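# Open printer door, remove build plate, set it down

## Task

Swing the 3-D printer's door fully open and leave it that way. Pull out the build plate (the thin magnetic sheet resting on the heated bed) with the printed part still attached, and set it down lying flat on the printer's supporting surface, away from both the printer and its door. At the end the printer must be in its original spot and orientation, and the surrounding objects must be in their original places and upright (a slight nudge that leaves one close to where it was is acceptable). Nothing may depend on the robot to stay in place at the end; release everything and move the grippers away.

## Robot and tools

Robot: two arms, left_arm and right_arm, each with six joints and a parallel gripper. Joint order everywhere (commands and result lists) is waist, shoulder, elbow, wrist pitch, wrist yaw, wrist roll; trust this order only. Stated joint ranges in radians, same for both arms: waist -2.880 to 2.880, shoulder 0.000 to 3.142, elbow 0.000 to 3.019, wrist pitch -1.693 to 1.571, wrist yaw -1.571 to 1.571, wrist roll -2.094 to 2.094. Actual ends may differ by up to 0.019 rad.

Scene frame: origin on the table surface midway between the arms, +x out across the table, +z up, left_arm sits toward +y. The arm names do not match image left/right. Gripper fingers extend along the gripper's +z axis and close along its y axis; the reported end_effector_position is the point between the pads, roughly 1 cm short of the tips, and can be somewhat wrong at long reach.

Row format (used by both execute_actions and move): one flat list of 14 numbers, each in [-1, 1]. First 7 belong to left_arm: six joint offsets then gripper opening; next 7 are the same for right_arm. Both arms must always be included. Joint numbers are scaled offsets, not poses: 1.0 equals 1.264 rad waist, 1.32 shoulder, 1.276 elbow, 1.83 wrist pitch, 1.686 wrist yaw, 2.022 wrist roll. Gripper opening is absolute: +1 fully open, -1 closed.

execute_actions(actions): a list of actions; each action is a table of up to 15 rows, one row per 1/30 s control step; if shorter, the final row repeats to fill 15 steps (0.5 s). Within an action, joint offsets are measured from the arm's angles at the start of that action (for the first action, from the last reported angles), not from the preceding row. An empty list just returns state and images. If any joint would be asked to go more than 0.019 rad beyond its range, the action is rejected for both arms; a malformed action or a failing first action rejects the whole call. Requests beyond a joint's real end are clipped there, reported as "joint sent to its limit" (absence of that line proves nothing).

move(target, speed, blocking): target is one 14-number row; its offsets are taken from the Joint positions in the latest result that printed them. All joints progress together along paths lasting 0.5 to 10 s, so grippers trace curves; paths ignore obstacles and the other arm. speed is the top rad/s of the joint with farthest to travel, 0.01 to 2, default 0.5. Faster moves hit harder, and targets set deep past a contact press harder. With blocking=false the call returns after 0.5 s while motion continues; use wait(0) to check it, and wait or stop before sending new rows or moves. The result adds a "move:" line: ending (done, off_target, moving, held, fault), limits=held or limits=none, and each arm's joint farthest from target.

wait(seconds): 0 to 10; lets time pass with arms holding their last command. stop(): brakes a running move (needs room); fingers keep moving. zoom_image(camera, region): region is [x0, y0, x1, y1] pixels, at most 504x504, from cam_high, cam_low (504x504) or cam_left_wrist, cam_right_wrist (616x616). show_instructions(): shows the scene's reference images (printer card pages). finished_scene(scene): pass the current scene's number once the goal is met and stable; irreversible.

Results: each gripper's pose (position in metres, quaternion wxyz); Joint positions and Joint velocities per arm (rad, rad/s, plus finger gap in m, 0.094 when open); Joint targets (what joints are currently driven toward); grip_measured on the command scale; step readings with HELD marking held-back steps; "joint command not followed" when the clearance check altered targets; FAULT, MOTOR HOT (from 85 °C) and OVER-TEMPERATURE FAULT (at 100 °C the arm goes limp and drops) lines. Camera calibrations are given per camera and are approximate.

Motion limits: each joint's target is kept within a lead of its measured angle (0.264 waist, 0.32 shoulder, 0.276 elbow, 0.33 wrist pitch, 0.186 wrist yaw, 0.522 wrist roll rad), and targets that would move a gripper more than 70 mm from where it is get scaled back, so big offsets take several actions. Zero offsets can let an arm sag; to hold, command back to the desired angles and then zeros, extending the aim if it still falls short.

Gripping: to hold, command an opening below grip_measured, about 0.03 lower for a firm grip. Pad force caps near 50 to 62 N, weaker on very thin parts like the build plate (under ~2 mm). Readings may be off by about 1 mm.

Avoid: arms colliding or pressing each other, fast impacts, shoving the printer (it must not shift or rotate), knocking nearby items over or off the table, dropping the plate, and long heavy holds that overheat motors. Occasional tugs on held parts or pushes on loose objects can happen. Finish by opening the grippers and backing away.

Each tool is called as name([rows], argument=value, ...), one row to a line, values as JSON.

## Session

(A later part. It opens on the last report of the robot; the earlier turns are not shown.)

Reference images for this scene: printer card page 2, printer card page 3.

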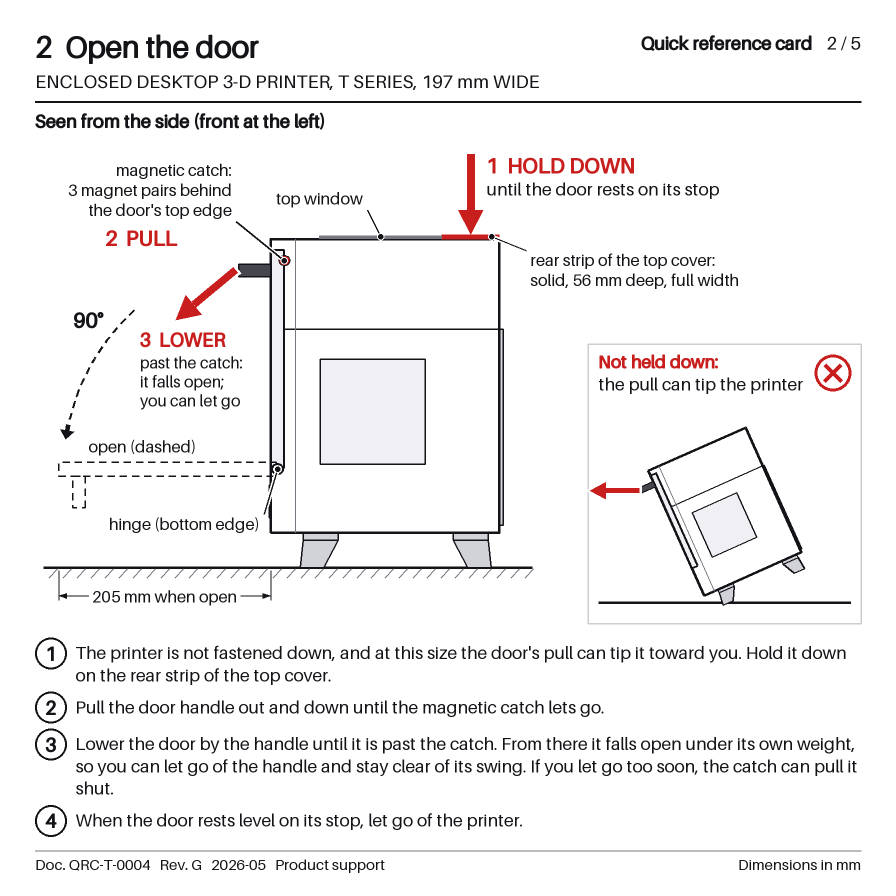

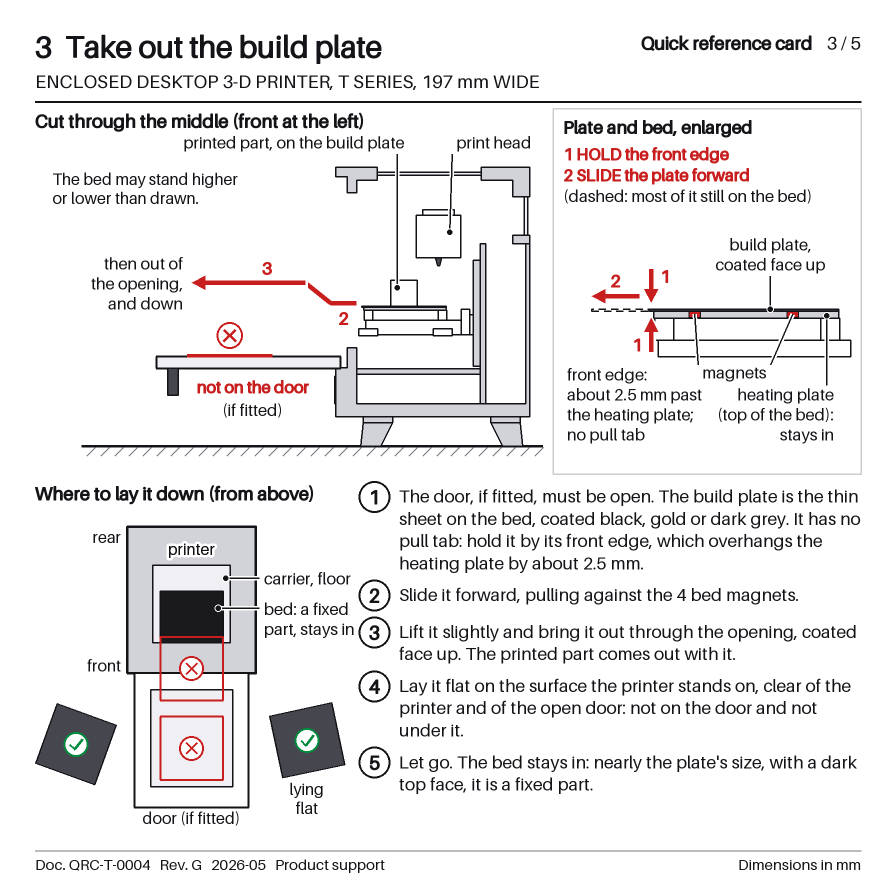

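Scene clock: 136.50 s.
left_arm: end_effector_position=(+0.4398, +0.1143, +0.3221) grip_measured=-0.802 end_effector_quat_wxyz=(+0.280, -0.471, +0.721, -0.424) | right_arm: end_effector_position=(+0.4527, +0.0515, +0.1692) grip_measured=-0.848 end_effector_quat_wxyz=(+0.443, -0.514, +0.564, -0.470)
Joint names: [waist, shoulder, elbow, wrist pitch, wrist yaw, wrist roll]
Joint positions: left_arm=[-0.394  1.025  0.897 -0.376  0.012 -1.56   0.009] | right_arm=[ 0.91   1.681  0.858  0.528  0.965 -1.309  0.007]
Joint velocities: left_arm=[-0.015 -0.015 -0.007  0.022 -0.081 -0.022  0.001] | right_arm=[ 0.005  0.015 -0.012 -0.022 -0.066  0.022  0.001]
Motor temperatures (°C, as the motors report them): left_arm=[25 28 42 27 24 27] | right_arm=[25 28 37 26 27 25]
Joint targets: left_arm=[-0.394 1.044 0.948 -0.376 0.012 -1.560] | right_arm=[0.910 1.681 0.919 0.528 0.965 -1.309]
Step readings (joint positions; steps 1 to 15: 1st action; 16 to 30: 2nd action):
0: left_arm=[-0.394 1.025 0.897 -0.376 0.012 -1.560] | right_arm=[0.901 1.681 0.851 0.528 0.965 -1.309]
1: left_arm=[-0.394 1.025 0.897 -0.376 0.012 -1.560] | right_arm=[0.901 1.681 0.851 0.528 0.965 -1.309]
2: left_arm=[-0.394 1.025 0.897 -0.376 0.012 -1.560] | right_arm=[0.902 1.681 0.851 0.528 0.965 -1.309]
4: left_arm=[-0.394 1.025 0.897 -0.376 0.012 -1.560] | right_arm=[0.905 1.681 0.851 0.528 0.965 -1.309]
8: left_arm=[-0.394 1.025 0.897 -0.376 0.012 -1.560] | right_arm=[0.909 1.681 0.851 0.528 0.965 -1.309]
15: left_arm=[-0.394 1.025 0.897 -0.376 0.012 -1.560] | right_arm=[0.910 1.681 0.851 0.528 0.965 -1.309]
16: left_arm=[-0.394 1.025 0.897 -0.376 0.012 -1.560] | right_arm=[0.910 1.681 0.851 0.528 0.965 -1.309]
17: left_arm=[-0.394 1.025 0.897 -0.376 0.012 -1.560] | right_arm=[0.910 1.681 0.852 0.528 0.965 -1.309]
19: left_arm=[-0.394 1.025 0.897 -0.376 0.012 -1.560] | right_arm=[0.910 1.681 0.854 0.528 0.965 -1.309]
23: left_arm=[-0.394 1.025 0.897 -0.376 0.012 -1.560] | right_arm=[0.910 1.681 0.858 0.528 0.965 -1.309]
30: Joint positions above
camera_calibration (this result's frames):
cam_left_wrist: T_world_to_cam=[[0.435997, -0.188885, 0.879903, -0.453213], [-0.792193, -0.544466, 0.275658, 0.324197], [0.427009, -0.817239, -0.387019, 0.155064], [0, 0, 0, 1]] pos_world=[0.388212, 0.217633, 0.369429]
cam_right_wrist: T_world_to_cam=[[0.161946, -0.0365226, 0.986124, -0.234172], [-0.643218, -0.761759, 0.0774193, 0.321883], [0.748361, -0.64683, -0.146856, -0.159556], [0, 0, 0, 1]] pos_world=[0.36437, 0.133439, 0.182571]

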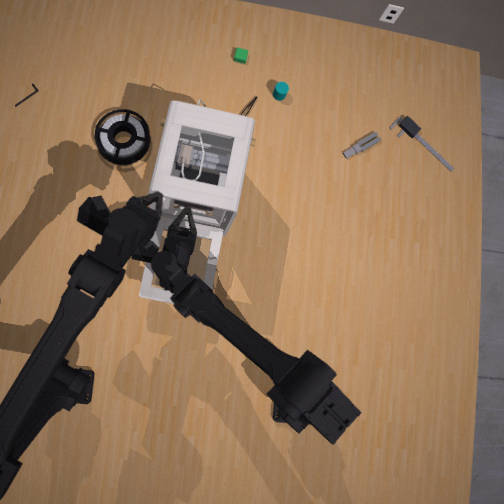

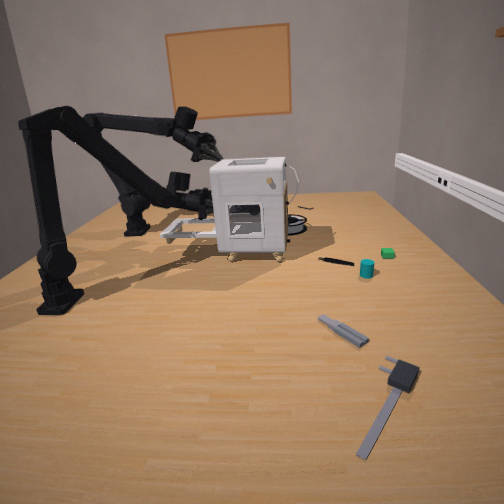

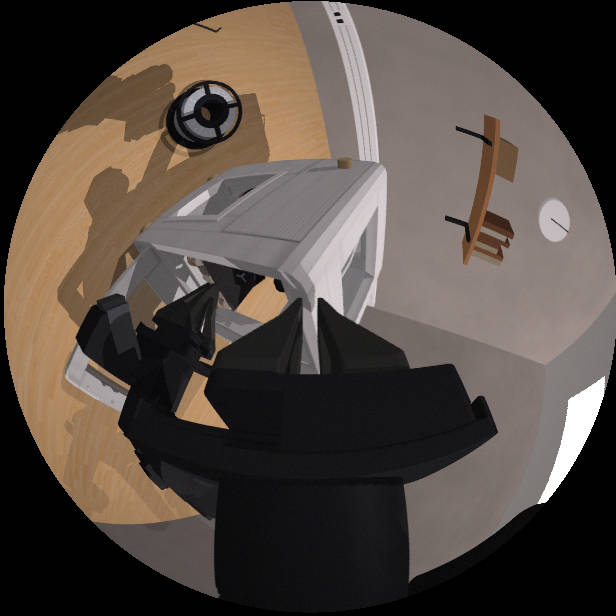

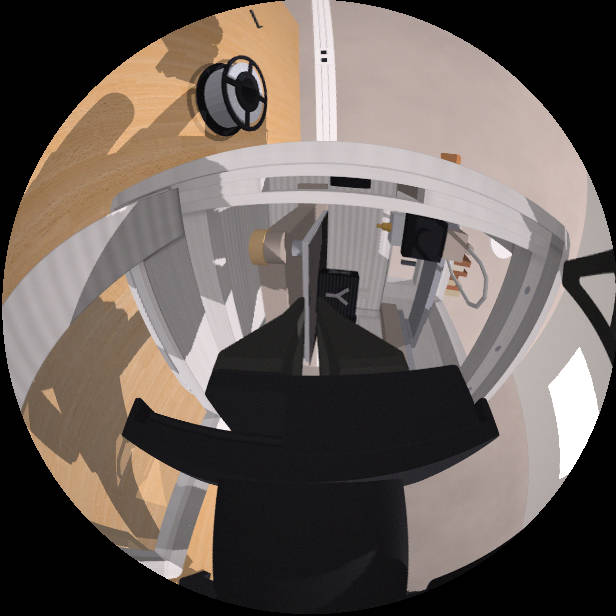

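execute_actions([
  [[0,0.015,0.04,0,0,0,-0.8,-0.012,0,0.046,0,-0.002,0,-0.85],[0,0.015,0.04,0,0,0,-0.8,-0.014,0,0.046,0,-0.004,0,-0.85],[0,0.015,0.04,0,0,0,-0.8,-0.016,0,0.046,0,-0.005,0,-0.85],[0,0.015,0.04,0,0,0,-0.8,-0.018,0,0.046,0,-0.007,0,-0.85],[0,0.015,0.04,0,0,0,-0.8,-0.02,0,0.046,0,-0.008,0,-0.85]],
  [[0,0.015,0.04,0,0,0,-0.8,-0.012,0,0.046,0,-0.002,0,-0.85],[0,0.015,0.04,0,0,0,-0.8,-0.014,0,0.046,0,-0.004,0,-0.85],[0,0.015,0.04,0,0,0,-0.8,-0.016,0,0.046,0,-0.005,0,-0.85],[0,0.015,0.04,0,0,0,-0.8,-0.018,0,0.046,0,-0.007,0,-0.85],[0,0.015,0.04,0,0,0,-0.8,-0.02,0,0.046,0,-0.008,0,-0.85]],
])

zoom_image(camera="cam_right_wrist", region=[270, 240, 350, 320])

Scene clock: 141.23 s.
left_arm: end_effector_position=(+0.4398, +0.1143, +0.3221) grip_measured=-0.802 end_effector_quat_wxyz=(+0.280, -0.471, +0.721, -0.424) | right_arm: end_effector_position=(+0.4604, +0.0456, +0.1682) grip_measured=-0.848 end_effector_quat_wxyz=(+0.443, -0.515, +0.566, -0.467)
Joint names: [waist, shoulder, elbow, wrist pitch, wrist yaw, wrist roll]
Joint positions: left_arm=[-0.394  1.025  0.897 -0.376  0.012 -1.56   0.009] | right_arm=[ 0.888  1.681  0.858  0.528  0.941 -1.309  0.007]
Joint velocities: left_arm=[-0.024  0.015 -0.002 -0.002 -0.007 -0.022 -0.001] | right_arm=[-0.005  0.015 -0.022  0.002  0.051 -0.051  0.001]
Motor temperatures (°C, as the motors report them): left_arm=[25 28 42 27 24 27] | right_arm=[25 28 37 26 27 25]
Joint targets: left_arm=[-0.394 1.044 0.948 -0.376 0.012 -1.560] | right_arm=[0.871 1.681 0.917 0.528 0.940 -1.309]
Step readings (joint positions; steps 1 to 15: 1st action; 16 to 30: 2nd action):
0: left_arm=[-0.394 1.025 0.897 -0.376 0.012 -1.560] | right_arm=[0.910 1.681 0.858 0.528 0.965 -1.309]
1: left_arm=[-0.394 1.025 0.897 -0.376 0.012 -1.560] | right_arm=[0.910 1.681 0.858 0.528 0.964 -1.309]
2: left_arm=[-0.394 1.025 0.897 -0.376 0.012 -1.560] | right_arm=[0.910 1.681 0.858 0.528 0.962 -1.309]
4: left_arm=[-0.394 1.025 0.897 -0.376 0.012 -1.560] | right_arm=[0.908 1.681 0.858 0.528 0.957 -1.309]
8: left_arm=[-0.394 1.025 0.897 -0.376 0.012 -1.560] | right_arm=[0.900 1.681 0.858 0.528 0.954 -1.309]
15: left_arm=[-0.394 1.025 0.897 -0.376 0.012 -1.560] | right_arm=[0.896 1.681 0.858 0.528 0.954 -1.309]
16: left_arm=[-0.394 1.025 0.897 -0.376 0.012 -1.560] | right_arm=[0.896 1.681 0.858 0.528 0.953 -1.309]
17: left_arm=[-0.394 1.025 0.897 -0.376 0.012 -1.560] | right_arm=[0.896 1.681 0.858 0.528 0.951 -1.309]
19: left_arm=[-0.394 1.025 0.897 -0.376 0.012 -1.560] | right_arm=[0.894 1.681 0.858 0.528 0.946 -1.309]
23: left_arm=[-0.394 1.025 0.897 -0.376 0.012 -1.560] | right_arm=[0.888 1.681 0.858 0.528 0.941 -1.309]
30: Joint positions above
camera_calibration (this result's frames):
cam_left_wrist: T_world_to_cam=[[0.435997, -0.188885, 0.879903, -0.453213], [-0.792193, -0.544466, 0.275658, 0.324197], [0.427009, -0.817239, -0.387019, 0.155064], [0, 0, 0, 1]] pos_world=[0.388212, 0.217633, 0.369429]
cam_right_wrist: T_world_to_cam=[[0.167392, -0.0406059, 0.985054, -0.236812], [-0.641841, -0.762899, 0.0776208, 0.321797], [0.748345, -0.645241, -0.153765, -0.1682], [0, 0, 0, 1]] pos_world=[0.372054, 0.127353, 0.182431]

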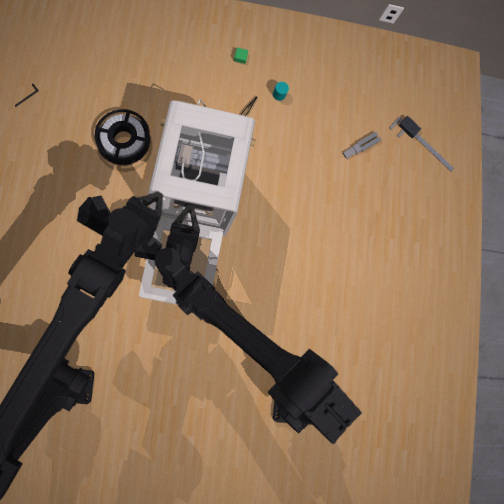

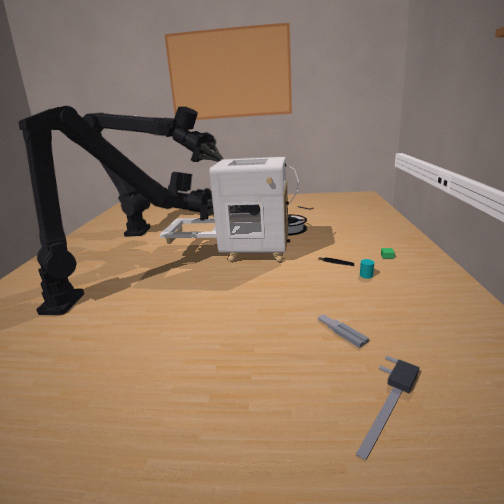

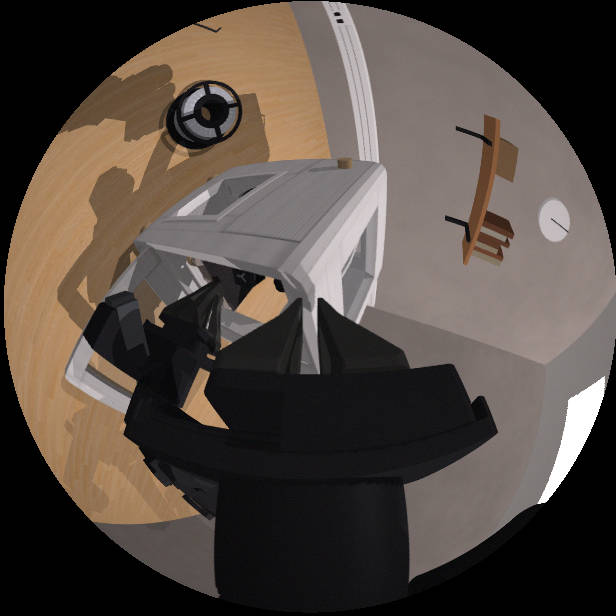

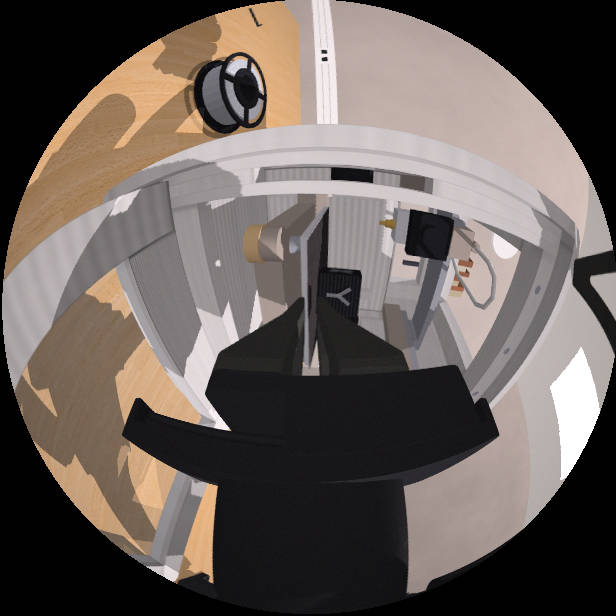

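Region (270, 240, 350, 320) of cam_right_wrist's 616x616 image, scaled by 6.300, with more detail than that image has.

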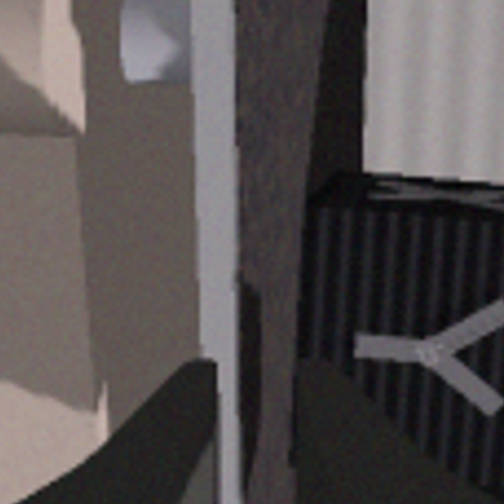

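Contact. Close.

execute_actions([
  [[0,0.015,0.04,0,0,0,-0.8,-0.018,0,0.046,0,0,0,-0.92]],
  [[0,0.015,0.04,0,0,0,-0.8,-0.018,0,0.046,0,0,0,-1]],
  [[0,0.015,0.04,0,0,0,-0.8,-0.01,0,0.046,0,0,0,-1]],
])

zoom_image(camera="cam_right_wrist", region=[270, 240, 350, 320])

Scene clock: 143.70 s.
left_arm: end_effector_position=(+0.4398, +0.1143, +0.3221) grip_measured=-0.802 end_effector_quat_wxyz=(+0.280, -0.471, +0.721, -0.424) | right_arm: end_effector_position=(+0.4604, +0.0458, +0.1682) grip_measured=-0.994 end_effector_quat_wxyz=(+0.443, -0.515, +0.566, -0.467)
Joint names: [waist, shoulder, elbow, wrist pitch, wrist yaw, wrist roll]
Joint positions: left_arm=[-0.394  1.025  0.897 -0.376  0.012 -1.56   0.009] | right_arm=[ 0.888  1.681  0.858  0.528  0.94  -1.309  0.   ]
Joint velocities: left_arm=[-0.005 -0.015 -0.012 -0.022 -0.007  0.037 -0.001] | right_arm=[-0.005 -0.015 -0.012 -0.007  0.022 -0.051 -0.001]
Motor temperatures (°C, as the motors report them): left_arm=[25 28 42 27 24 27] | right_arm=[25 28 37 26 27 25]
Joint targets: left_arm=[-0.394 1.044 0.948 -0.376 0.012 -1.560] | right_arm=[0.876 1.681 0.917 0.528 0.940 -1.309]
Step readings (joint positions; steps 1 to 15: 1st action; 16 to 30: 2nd action; 31 to 45: 3rd action):
0: left_arm=[-0.394 1.025 0.897 -0.376 0.012 -1.560] | right_arm=[0.888 1.681 0.858 0.528 0.941 -1.309]
1: left_arm=[-0.394 1.025 0.897 -0.376 0.012 -1.560] | right_arm=[0.888 1.681 0.858 0.528 0.941 -1.309]
2: left_arm=[-0.394 1.025 0.897 -0.376 0.012 -1.560] | right_arm=[0.888 1.681 0.858 0.528 0.941 -1.309]
4: left_arm=[-0.394 1.025 0.897 -0.376 0.012 -1.560] | right_arm=[0.888 1.681 0.858 0.528 0.940 -1.309]
8: left_arm=[-0.394 1.025 0.897 -0.376 0.012 -1.560] | right_arm=[0.888 1.681 0.858 0.528 0.940 -1.309]
15: left_arm=[-0.394 1.025 0.897 -0.376 0.012 -1.560] | right_arm=[0.888 1.681 0.858 0.528 0.940 -1.309]
16: left_arm=[-0.394 1.025 0.897 -0.376 0.012 -1.560] | right_arm=[0.888 1.681 0.858 0.528 0.940 -1.309]
17: left_arm=[-0.394 1.025 0.897 -0.376 0.012 -1.560] | right_arm=[0.888 1.681 0.858 0.528 0.940 -1.309]
19: left_arm=[-0.394 1.025 0.897 -0.376 0.012 -1.560] | right_arm=[0.888 1.681 0.858 0.528 0.940 -1.309]
23: left_arm=[-0.394 1.025 0.897 -0.376 0.012 -1.560] | right_arm=[0.888 1.681 0.858 0.528 0.940 -1.309]
30: left_arm=[-0.394 1.025 0.897 -0.376 0.012 -1.560] | right_arm=[0.888 1.681 0.858 0.528 0.940 -1.309]
31: left_arm=[-0.394 1.025 0.897 -0.376 0.012 -1.560] | right_arm=[0.888 1.681 0.858 0.528 0.940 -1.309]
32: left_arm=[-0.394 1.025 0.897 -0.376 0.012 -1.560] | right_arm=[0.888 1.681 0.858 0.528 0.940 -1.309]
34: left_arm=[-0.394 1.025 0.897 -0.376 0.012 -1.560] | right_arm=[0.888 1.681 0.858 0.528 0.940 -1.309]
38: left_arm=[-0.394 1.025 0.897 -0.376 0.012 -1.560] | right_arm=[0.888 1.681 0.858 0.528 0.940 -1.309]
45: Joint positions above
camera_calibration (this result's frames):
cam_left_wrist: T_world_to_cam=[[0.435997, -0.188885, 0.879903, -0.453213], [-0.792193, -0.544466, 0.275658, 0.324197], [0.427009, -0.817239, -0.387019, 0.155064], [0, 0, 0, 1]] pos_world=[0.388212, 0.217633, 0.369429]
cam_right_wrist: T_world_to_cam=[[0.167691, -0.0406294, 0.985002, -0.236887], [-0.640986, -0.763617, 0.0776263, 0.321588], [0.749011, -0.644389, -0.154094, -0.168379], [0, 0, 0, 1]] pos_world=[0.371974, 0.127444, 0.182424]

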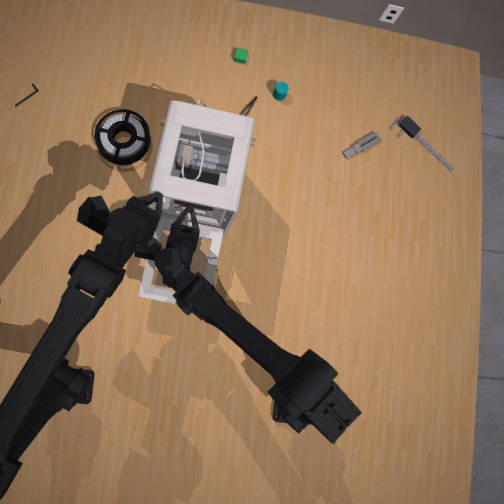

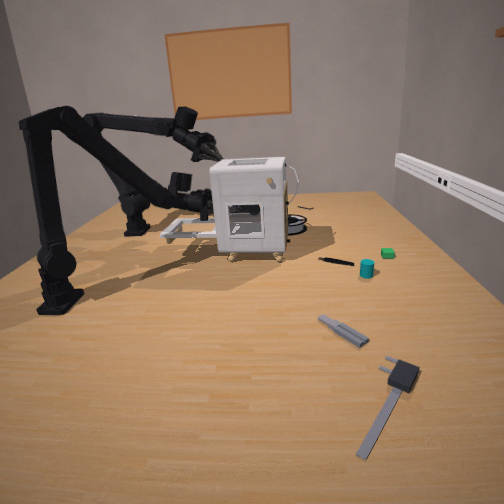

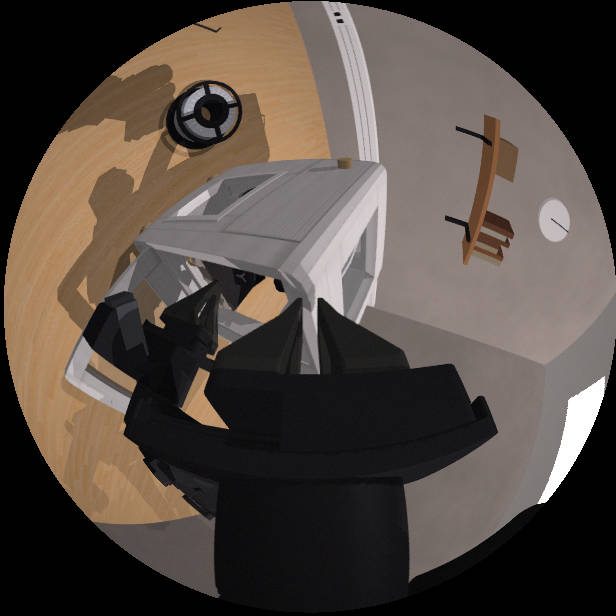

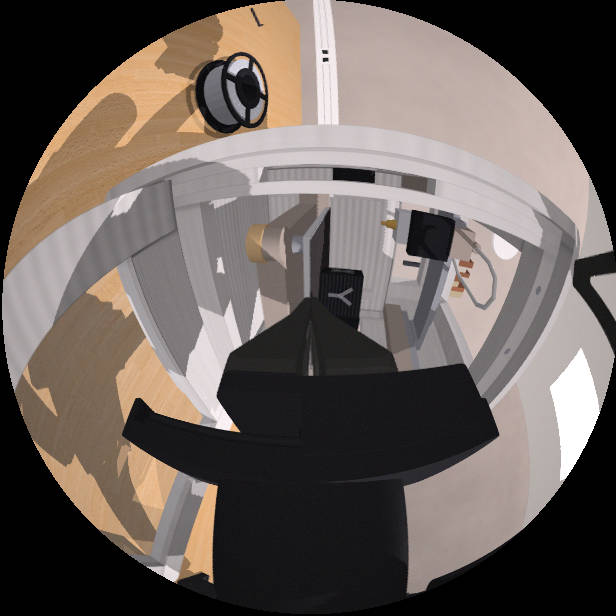

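Region (270, 240, 350, 320) of cam_right_wrist's 616x616 image, scaled by 6.300, with more detail than that image has.

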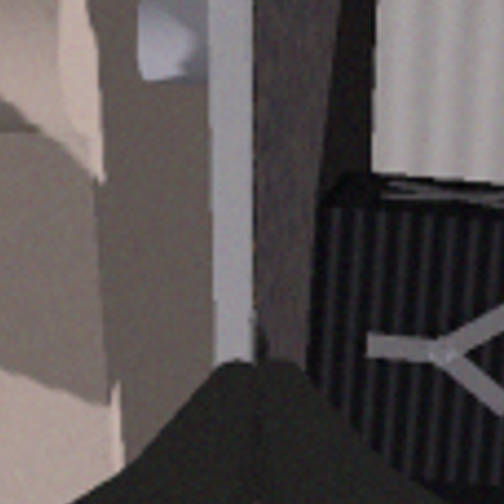

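move(target=[0,0.03,0.04,0,0,0,-0.8, 0.06,-0.045,-0.04,0.016,0.028,0,-1], speed=0.03)

Scene clock: 147.27 s.
left_arm: end_effector_position=(+0.4402, +0.1137, +0.3207) grip_measured=-0.801 end_effector_quat_wxyz=(+0.279, -0.471, +0.722, -0.424) | right_arm: end_effector_position=(+0.4295, +0.0539, +0.1667) grip_measured=-0.994 end_effector_quat_wxyz=(-0.443, +0.524, -0.556, +0.468)
Joint names: [waist, shoulder, elbow, wrist pitch, wrist yaw, wrist roll]
Joint positions: left_arm=[-0.394  1.028  0.897 -0.376  0.014 -1.56   0.009] | right_arm=[ 0.95   1.654  0.816  0.529  0.985 -1.309  0.   ]
Joint velocities: left_arm=[-0.005 -0.005 -0.002  0.002 -0.022  0.007  0.   ] | right_arm=[-0.005  0.005 -0.027  0.012  0.066 -0.037  0.001]
Motor temperatures (°C, as the motors report them): left_arm=[25 28 42 27 24 27] | right_arm=[25 28 37 26 27 25]
Joint targets: left_arm=[-0.394 1.064 0.948 -0.376 0.012 -1.560] | right_arm=[0.964 1.622 0.807 0.557 0.987 -1.309]
move: off_target (left_arm, right_arm); limits=none; left_arm: farthest joint: the elbow, 0.051 radians from its target (0.051 radians at the start); right_arm: farthest joint: the shoulder, 0.032 radians from its target (0.060 radians at the start)
camera_calibration (this result's frames):
cam_left_wrist: T_world_to_cam=[[0.43847, -0.189896, 0.878455, -0.452778], [-0.792222, -0.543232, 0.277997, 0.32374], [0.424415, -0.817825, -0.388631, 0.155649], [0, 0, 0, 1]] pos_world=[0.388944, 0.217178, 0.368236]
cam_right_wrist: T_world_to_cam=[[0.166054, -0.0187299, 0.985939, -0.230541], [-0.626421, -0.774179, 0.0907961, 0.300196], [0.761593, -0.632689, -0.140288, -0.148576], [0, 0, 0, 1]] pos_world=[0.339485, 0.134085, 0.179199]

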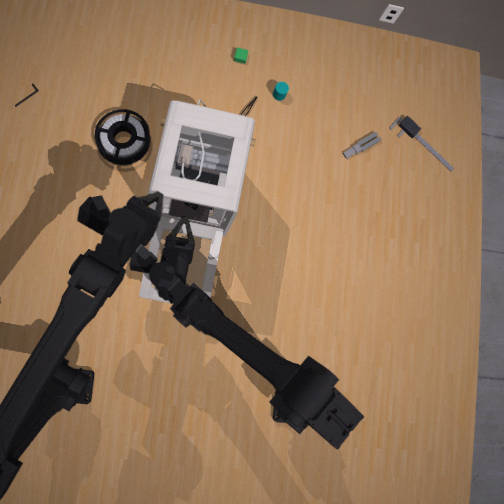

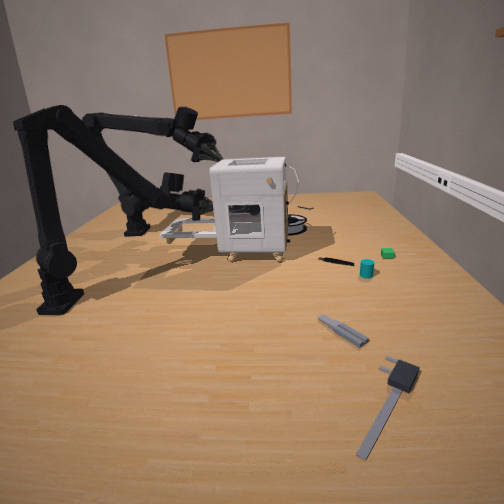

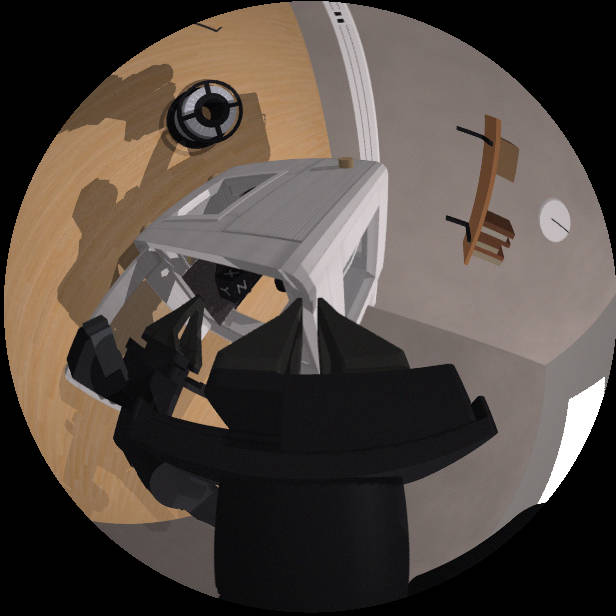

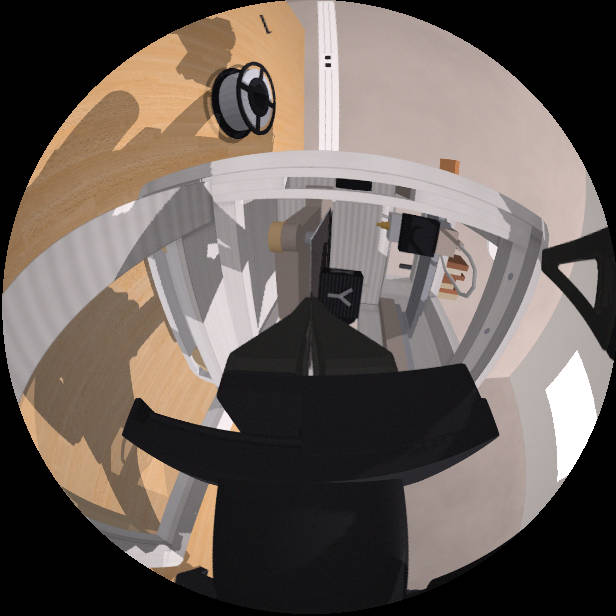

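execute_actions([
  [[0,0.02,0.04,0,0,0,-0.8,0,0,0.03,0,0,0,-0.65]],
])

move(target=[0,0.02,0.04,0,0,0,-0.8, -0.028,0.068,-0.01,0.16,-0.008,-0.083,-0.65], speed=0.08)

zoom_image(camera="cam_right_wrist", region=[250, 220, 390, 360])

Scene clock: 150.10 s.
left_arm: end_effector_position=(+0.4402, +0.1136, +0.3207) grip_measured=-0.801 end_effector_quat_wxyz=(+0.279, -0.471, +0.722, -0.424) | right_arm: end_effector_position=(+0.4295, +0.0539, +0.1667) grip_measured=-0.652 end_effector_quat_wxyz=(-0.443, +0.524, -0.556, +0.468)
Joint names: [waist, shoulder, elbow, wrist pitch, wrist yaw, wrist roll]
Joint positions: left_arm=[-0.394  1.028  0.897 -0.376  0.015 -1.56   0.009] | right_arm=[ 0.95   1.654  0.816  0.529  0.985 -1.309  0.016]
Joint velocities: left_arm=[-0.015 -0.015 -0.002 -0.002  0.022 -0.051 -0.001] | right_arm=[-0.024 -0.005 -0.002  0.002 -0.051  0.007 -0.001]
Motor temperatures (°C, as the motors report them): left_arm=[25 28 43 27 24 27] | right_arm=[25 28 36 26 27 25]
Joint targets: left_arm=[-0.394 1.054 0.948 -0.376 0.014 -1.560] | right_arm=[0.950 1.654 0.854 0.529 0.985 -1.309]
Step readings (joint positions):
0: left_arm=[-0.394 1.028 0.897 -0.376 0.014 -1.560] | right_arm=[0.950 1.654 0.816 0.529 0.985 -1.309]
1: left_arm=[-0.394 1.028 0.897 -0.376 0.014 -1.560] | right_arm=[0.950 1.654 0.816 0.529 0.985 -1.309]
2: left_arm=[-0.394 1.028 0.897 -0.376 0.014 -1.560] | right_arm=[0.950 1.654 0.816 0.529 0.985 -1.309]
4: left_arm=[-0.394 1.028 0.897 -0.376 0.015 -1.560] | right_arm=[0.950 1.654 0.816 0.529 0.985 -1.309]
8: left_arm=[-0.394 1.028 0.897 -0.376 0.015 -1.560] | right_arm=[0.950 1.654 0.816 0.529 0.985 -1.309]
15: Joint positions above
camera_calibration (this result's frames):
cam_left_wrist: T_world_to_cam=[[0.438468, -0.189889, 0.878458, -0.452779], [-0.792545, -0.542609, 0.278295, 0.323608], [0.423814, -0.818241, -0.388412, 0.155814], [0, 0, 0, 1]] pos_world=[0.388967, 0.217108, 0.368209]
cam_right_wrist: T_world_to_cam=[[0.166054, -0.0187299, 0.985939, -0.230541], [-0.626421, -0.774179, 0.0907961, 0.300196], [0.761593, -0.632689, -0.140288, -0.148576], [0, 0, 0, 1]] pos_world=[0.339485, 0.134085, 0.179199]

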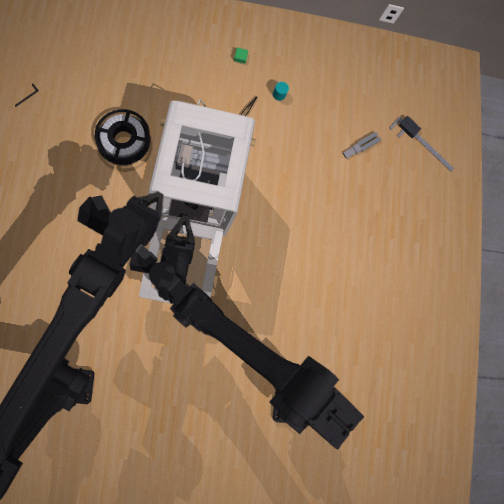

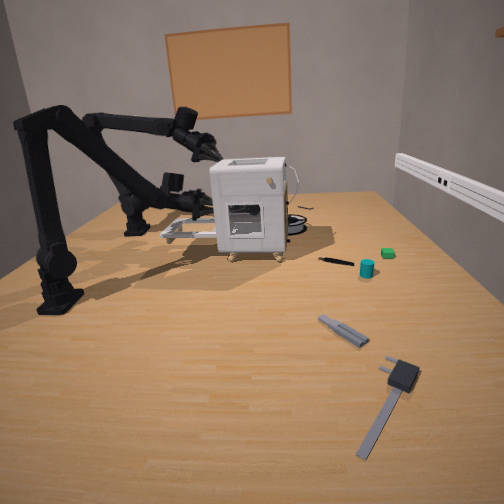

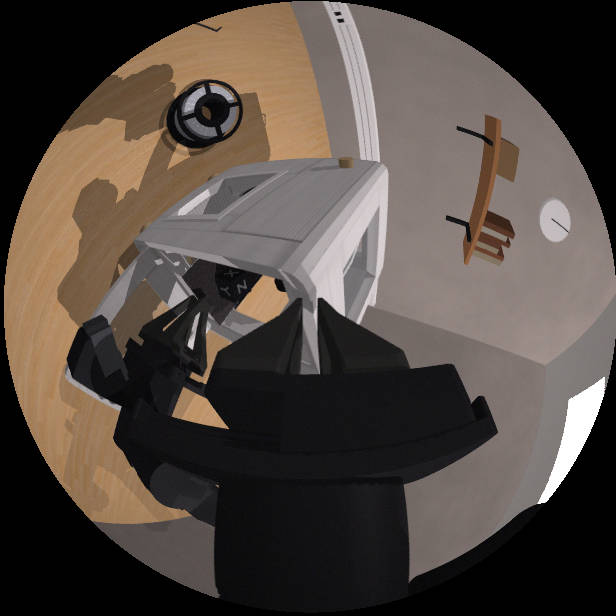

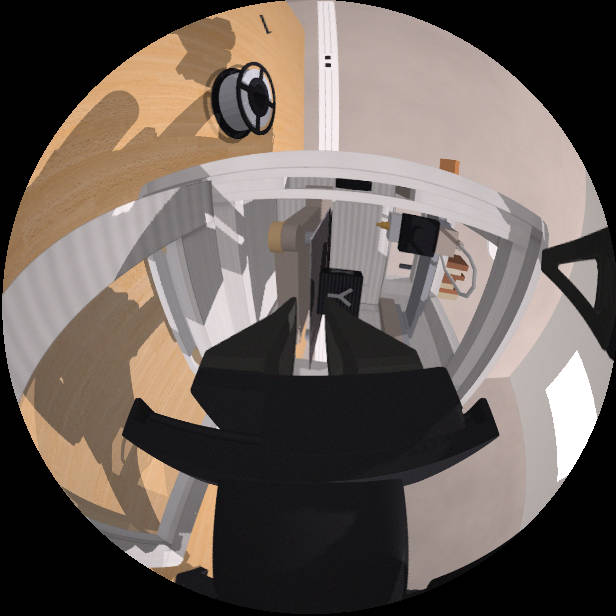

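Scene clock: 154.17 s.
left_arm: end_effector_position=(+0.4400, +0.1136, +0.3208) grip_measured=-0.801 end_effector_quat_wxyz=(+0.279, -0.471, +0.722, -0.424) | right_arm: end_effector_position=(+0.4445, +0.0565, +0.1721) grip_measured=-0.652 end_effector_quat_wxyz=(+0.473, -0.502, +0.530, -0.493)
Joint names: [waist, shoulder, elbow, wrist pitch, wrist yaw, wrist roll]
Joint positions: left_arm=[-0.394  1.027  0.897 -0.376  0.015 -1.56   0.009] | right_arm=[ 0.929  1.727  0.816  0.795  0.974 -1.468  0.016]
Joint velocities: left_arm=[-0.005  0.005 -0.002  0.022 -0.007  0.037 -0.001] | right_arm=[-0.015  0.005 -0.007 -0.007 -0.051 -0.066  0.   ]
Motor temperatures (°C, as the motors report them): left_arm=[25 28 42 27 24 27] | right_arm=[25 28 36 26 27 25]
Joint targets: left_arm=[-0.394 1.054 0.948 -0.376 0.015 -1.560] | right_arm=[0.915 1.744 0.803 0.822 0.971 -1.477]
move: off_target (left_arm, right_arm); limits=none; left_arm: farthest joint: the elbow, 0.051 radians from its target (0.051 radians at the start); right_arm: farthest joint: the wrist pitch, 0.026 radians from its target (0.293 radians at the start)
camera_calibration (this result's frames):
cam_left_wrist: T_world_to_cam=[[0.438158, -0.189756, 0.878641, -0.452724], [-0.792804, -0.542256, 0.278245, 0.323502], [0.42365, -0.818506, -0.388033, 0.155951], [0, 0, 0, 1]] pos_world=[0.388769, 0.217161, 0.368284]
cam_right_wrist: T_world_to_cam=[[0.0629257, -0.0171614, 0.997871, -0.194678], [-0.626169, -0.779251, 0.0260847, 0.322364], [0.777144, -0.626477, -0.0597808, -0.178711], [0, 0, 0, 1]] pos_world=[0.352989, 0.135903, 0.175171]

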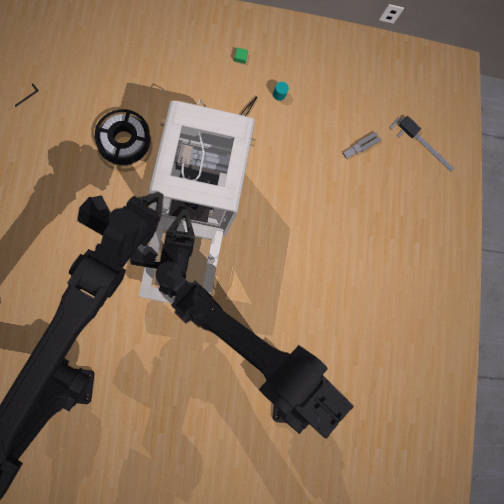

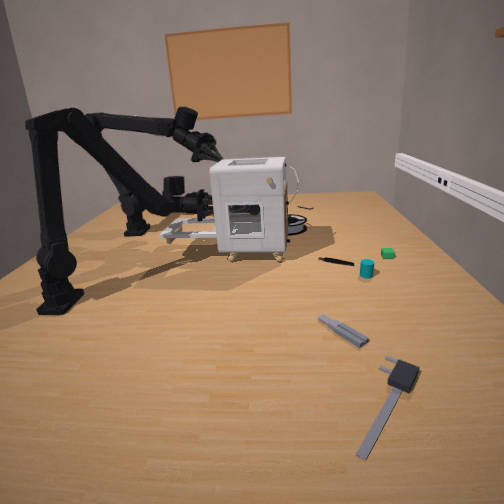

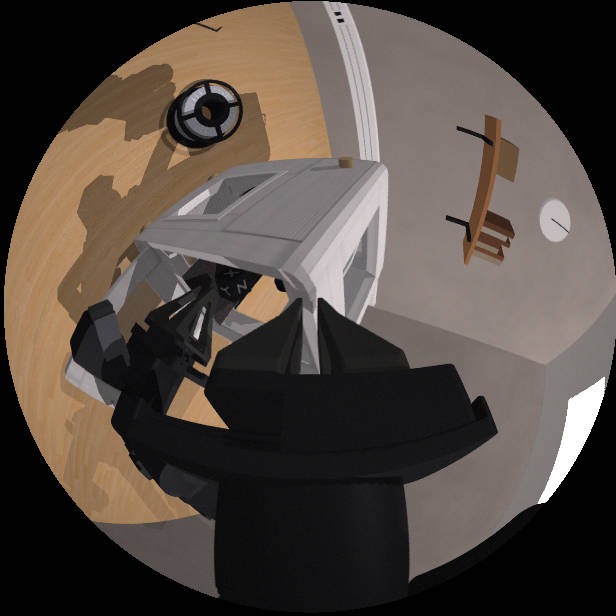

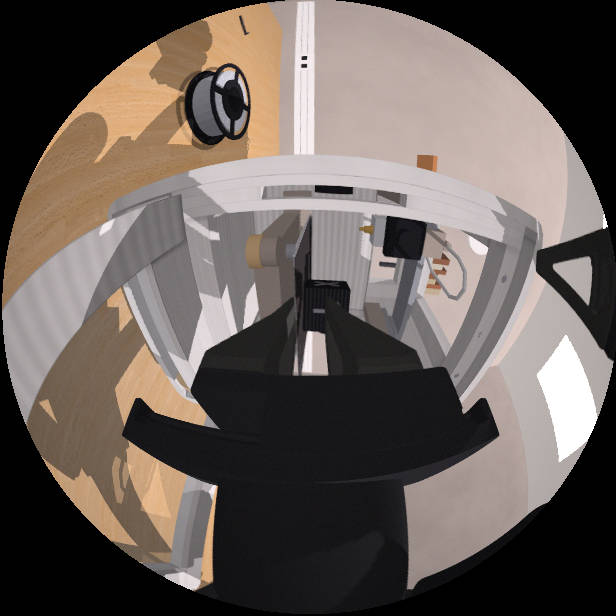

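Region (250, 220, 390, 360) of cam_right_wrist's 616x616 image, scaled by 3.600, with more detail than that image has.

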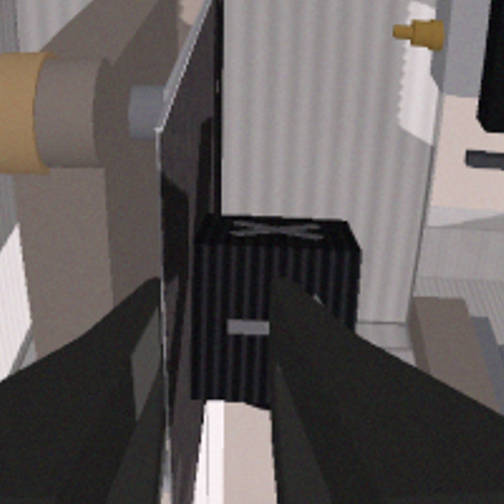

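execute_actions([
  [[0,0.02,0.04,0,0,0,-0.8,0,0,-0.017,0,0,0,-0.65]],
  [[0,0.02,0.04,0,0,0,-0.8,0,0,0,0,0,0,-0.85]],
  [[0,0.02,0.04,0,0,0,-0.8,0,0,0,0,0,0,-1]],
  [[0,0.02,0.04,0,0,0,-0.8,0,0,0,0,0,0,-1]],
])

Scene clock: 156.83 s.
left_arm: end_effector_position=(+0.4400, +0.1136, +0.3208) grip_measured=-0.801 end_effector_quat_wxyz=(+0.279, -0.471, +0.722, -0.424) | right_arm: end_effector_position=(+0.4417, +0.0528, +0.1665) grip_measured=-0.990 end_effector_quat_wxyz=(+0.468, -0.507, +0.529, -0.494)
Joint names: [waist, shoulder, elbow, wrist pitch, wrist yaw, wrist roll]
Joint positions: left_arm=[-0.394  1.027  0.897 -0.376  0.015 -1.56   0.009] | right_arm=[ 0.929  1.727  0.802  0.795  0.974 -1.468  0.   ]
Joint velocities: left_arm=[-0.015 -0.015  0.022 -0.017 -0.022 -0.051 -0.   ] | right_arm=[ 0.005 -0.015 -0.027 -0.017  0.037  0.066 -0.001]
Motor temperatures (°C, as the motors report them): left_arm=[25 28 43 27 24 27] | right_arm=[25 28 35 26 26 25]
Joint targets: left_arm=[-0.394 1.053 0.948 -0.376 0.015 -1.560] | right_arm=[0.929 1.727 0.802 0.795 0.974 -1.468]
Step readings (joint positions; steps 1 to 15: 1st action; 16 to 30: 2nd action; 31 to 45: 3rd action; 46 to 60: 4th action):
0: left_arm=[-0.394 1.027 0.897 -0.376 0.015 -1.560] | right_arm=[0.929 1.727 0.816 0.795 0.974 -1.468]
1: left_arm=[-0.394 1.027 0.897 -0.376 0.015 -1.560] | right_arm=[0.929 1.727 0.815 0.795 0.974 -1.468]
2: left_arm=[-0.394 1.027 0.897 -0.376 0.015 -1.560] | right_arm=[0.929 1.727 0.812 0.795 0.974 -1.468]
4: left_arm=[-0.394 1.027 0.897 -0.376 0.015 -1.560] | right_arm=[0.929 1.727 0.807 0.795 0.974 -1.468]
8: left_arm=[-0.394 1.027 0.897 -0.376 0.015 -1.560] | right_arm=[0.929 1.727 0.802 0.795 0.974 -1.468]
15: left_arm=[-0.394 1.027 0.897 -0.376 0.015 -1.560] | right_arm=[0.929 1.727 0.802 0.795 0.974 -1.468]
16: left_arm=[-0.394 1.027 0.897 -0.376 0.015 -1.560] | right_arm=[0.929 1.727 0.802 0.795 0.974 -1.468]
17: left_arm=[-0.394 1.027 0.897 -0.376 0.015 -1.560] | right_arm=[0.929 1.727 0.802 0.795 0.974 -1.468]
19: left_arm=[-0.394 1.027 0.897 -0.376 0.015 -1.560] | right_arm=[0.929 1.727 0.802 0.795 0.974 -1.468]
23: left_arm=[-0.394 1.027 0.897 -0.376 0.015 -1.560] | right_arm=[0.929 1.727 0.802 0.795 0.974 -1.468]
30: left_arm=[-0.394 1.027 0.897 -0.376 0.015 -1.560] | right_arm=[0.929 1.727 0.802 0.795 0.974 -1.468]
31: left_arm=[-0.394 1.027 0.897 -0.376 0.015 -1.560] | right_arm=[0.929 1.727 0.802 0.795 0.974 -1.468]
32: left_arm=[-0.394 1.027 0.897 -0.376 0.015 -1.560] | right_arm=[0.929 1.727 0.802 0.795 0.974 -1.468]
34: left_arm=[-0.394 1.027 0.897 -0.376 0.015 -1.560] | right_arm=[0.929 1.727 0.802 0.795 0.974 -1.468]
38: left_arm=[-0.394 1.027 0.897 -0.376 0.015 -1.560] | right_arm=[0.929 1.727 0.802 0.795 0.974 -1.468]
45: left_arm=[-0.394 1.027 0.897 -0.376 0.015 -1.560] | right_arm=[0.929 1.727 0.802 0.795 0.974 -1.468]
46: left_arm=[-0.394 1.027 0.897 -0.376 0.015 -1.560] | right_arm=[0.929 1.727 0.802 0.795 0.974 -1.468]
47: left_arm=[-0.394 1.027 0.897 -0.376 0.015 -1.560] | right_arm=[0.929 1.727 0.802 0.795 0.974 -1.468]
49: left_arm=[-0.394 1.027 0.897 -0.376 0.015 -1.560] | right_arm=[0.929 1.727 0.802 0.795 0.974 -1.468]
53: left_arm=[-0.394 1.027 0.897 -0.376 0.015 -1.560] | right_arm=[0.929 1.727 0.802 0.795 0.974 -1.468]
60: Joint positions above
camera_calibration (this result's frames):
cam_left_wrist: T_world_to_cam=[[0.438158, -0.189756, 0.878641, -0.452724], [-0.792804, -0.542256, 0.278245, 0.323502], [0.42365, -0.818506, -0.388033, 0.155951], [0, 0, 0, 1]] pos_world=[0.388769, 0.217161, 0.368284]
cam_right_wrist: T_world_to_cam=[[0.0713749, -0.00550121, 0.997434, -0.193193], [-0.625867, -0.778878, 0.0404903, 0.315381], [0.776657, -0.627151, -0.0590354, -0.17909], [0, 0, 0, 1]] pos_world=[0.350268, 0.132264, 0.169354]

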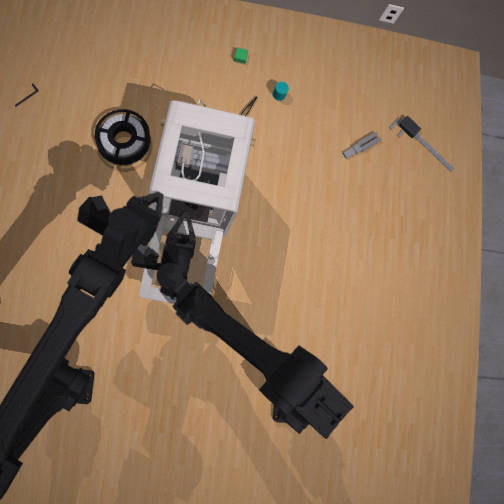

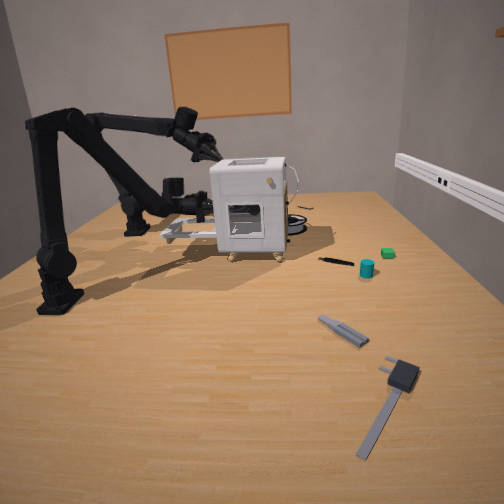

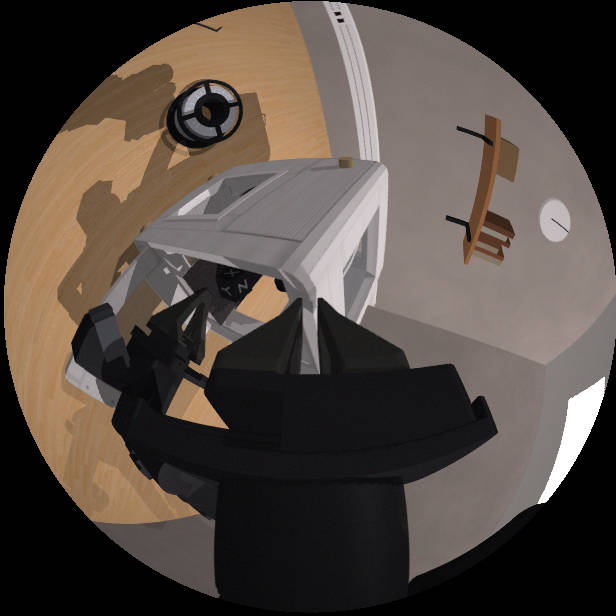

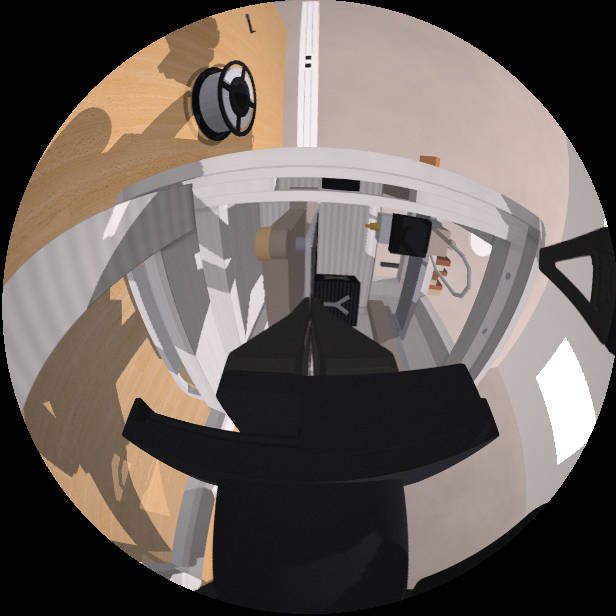

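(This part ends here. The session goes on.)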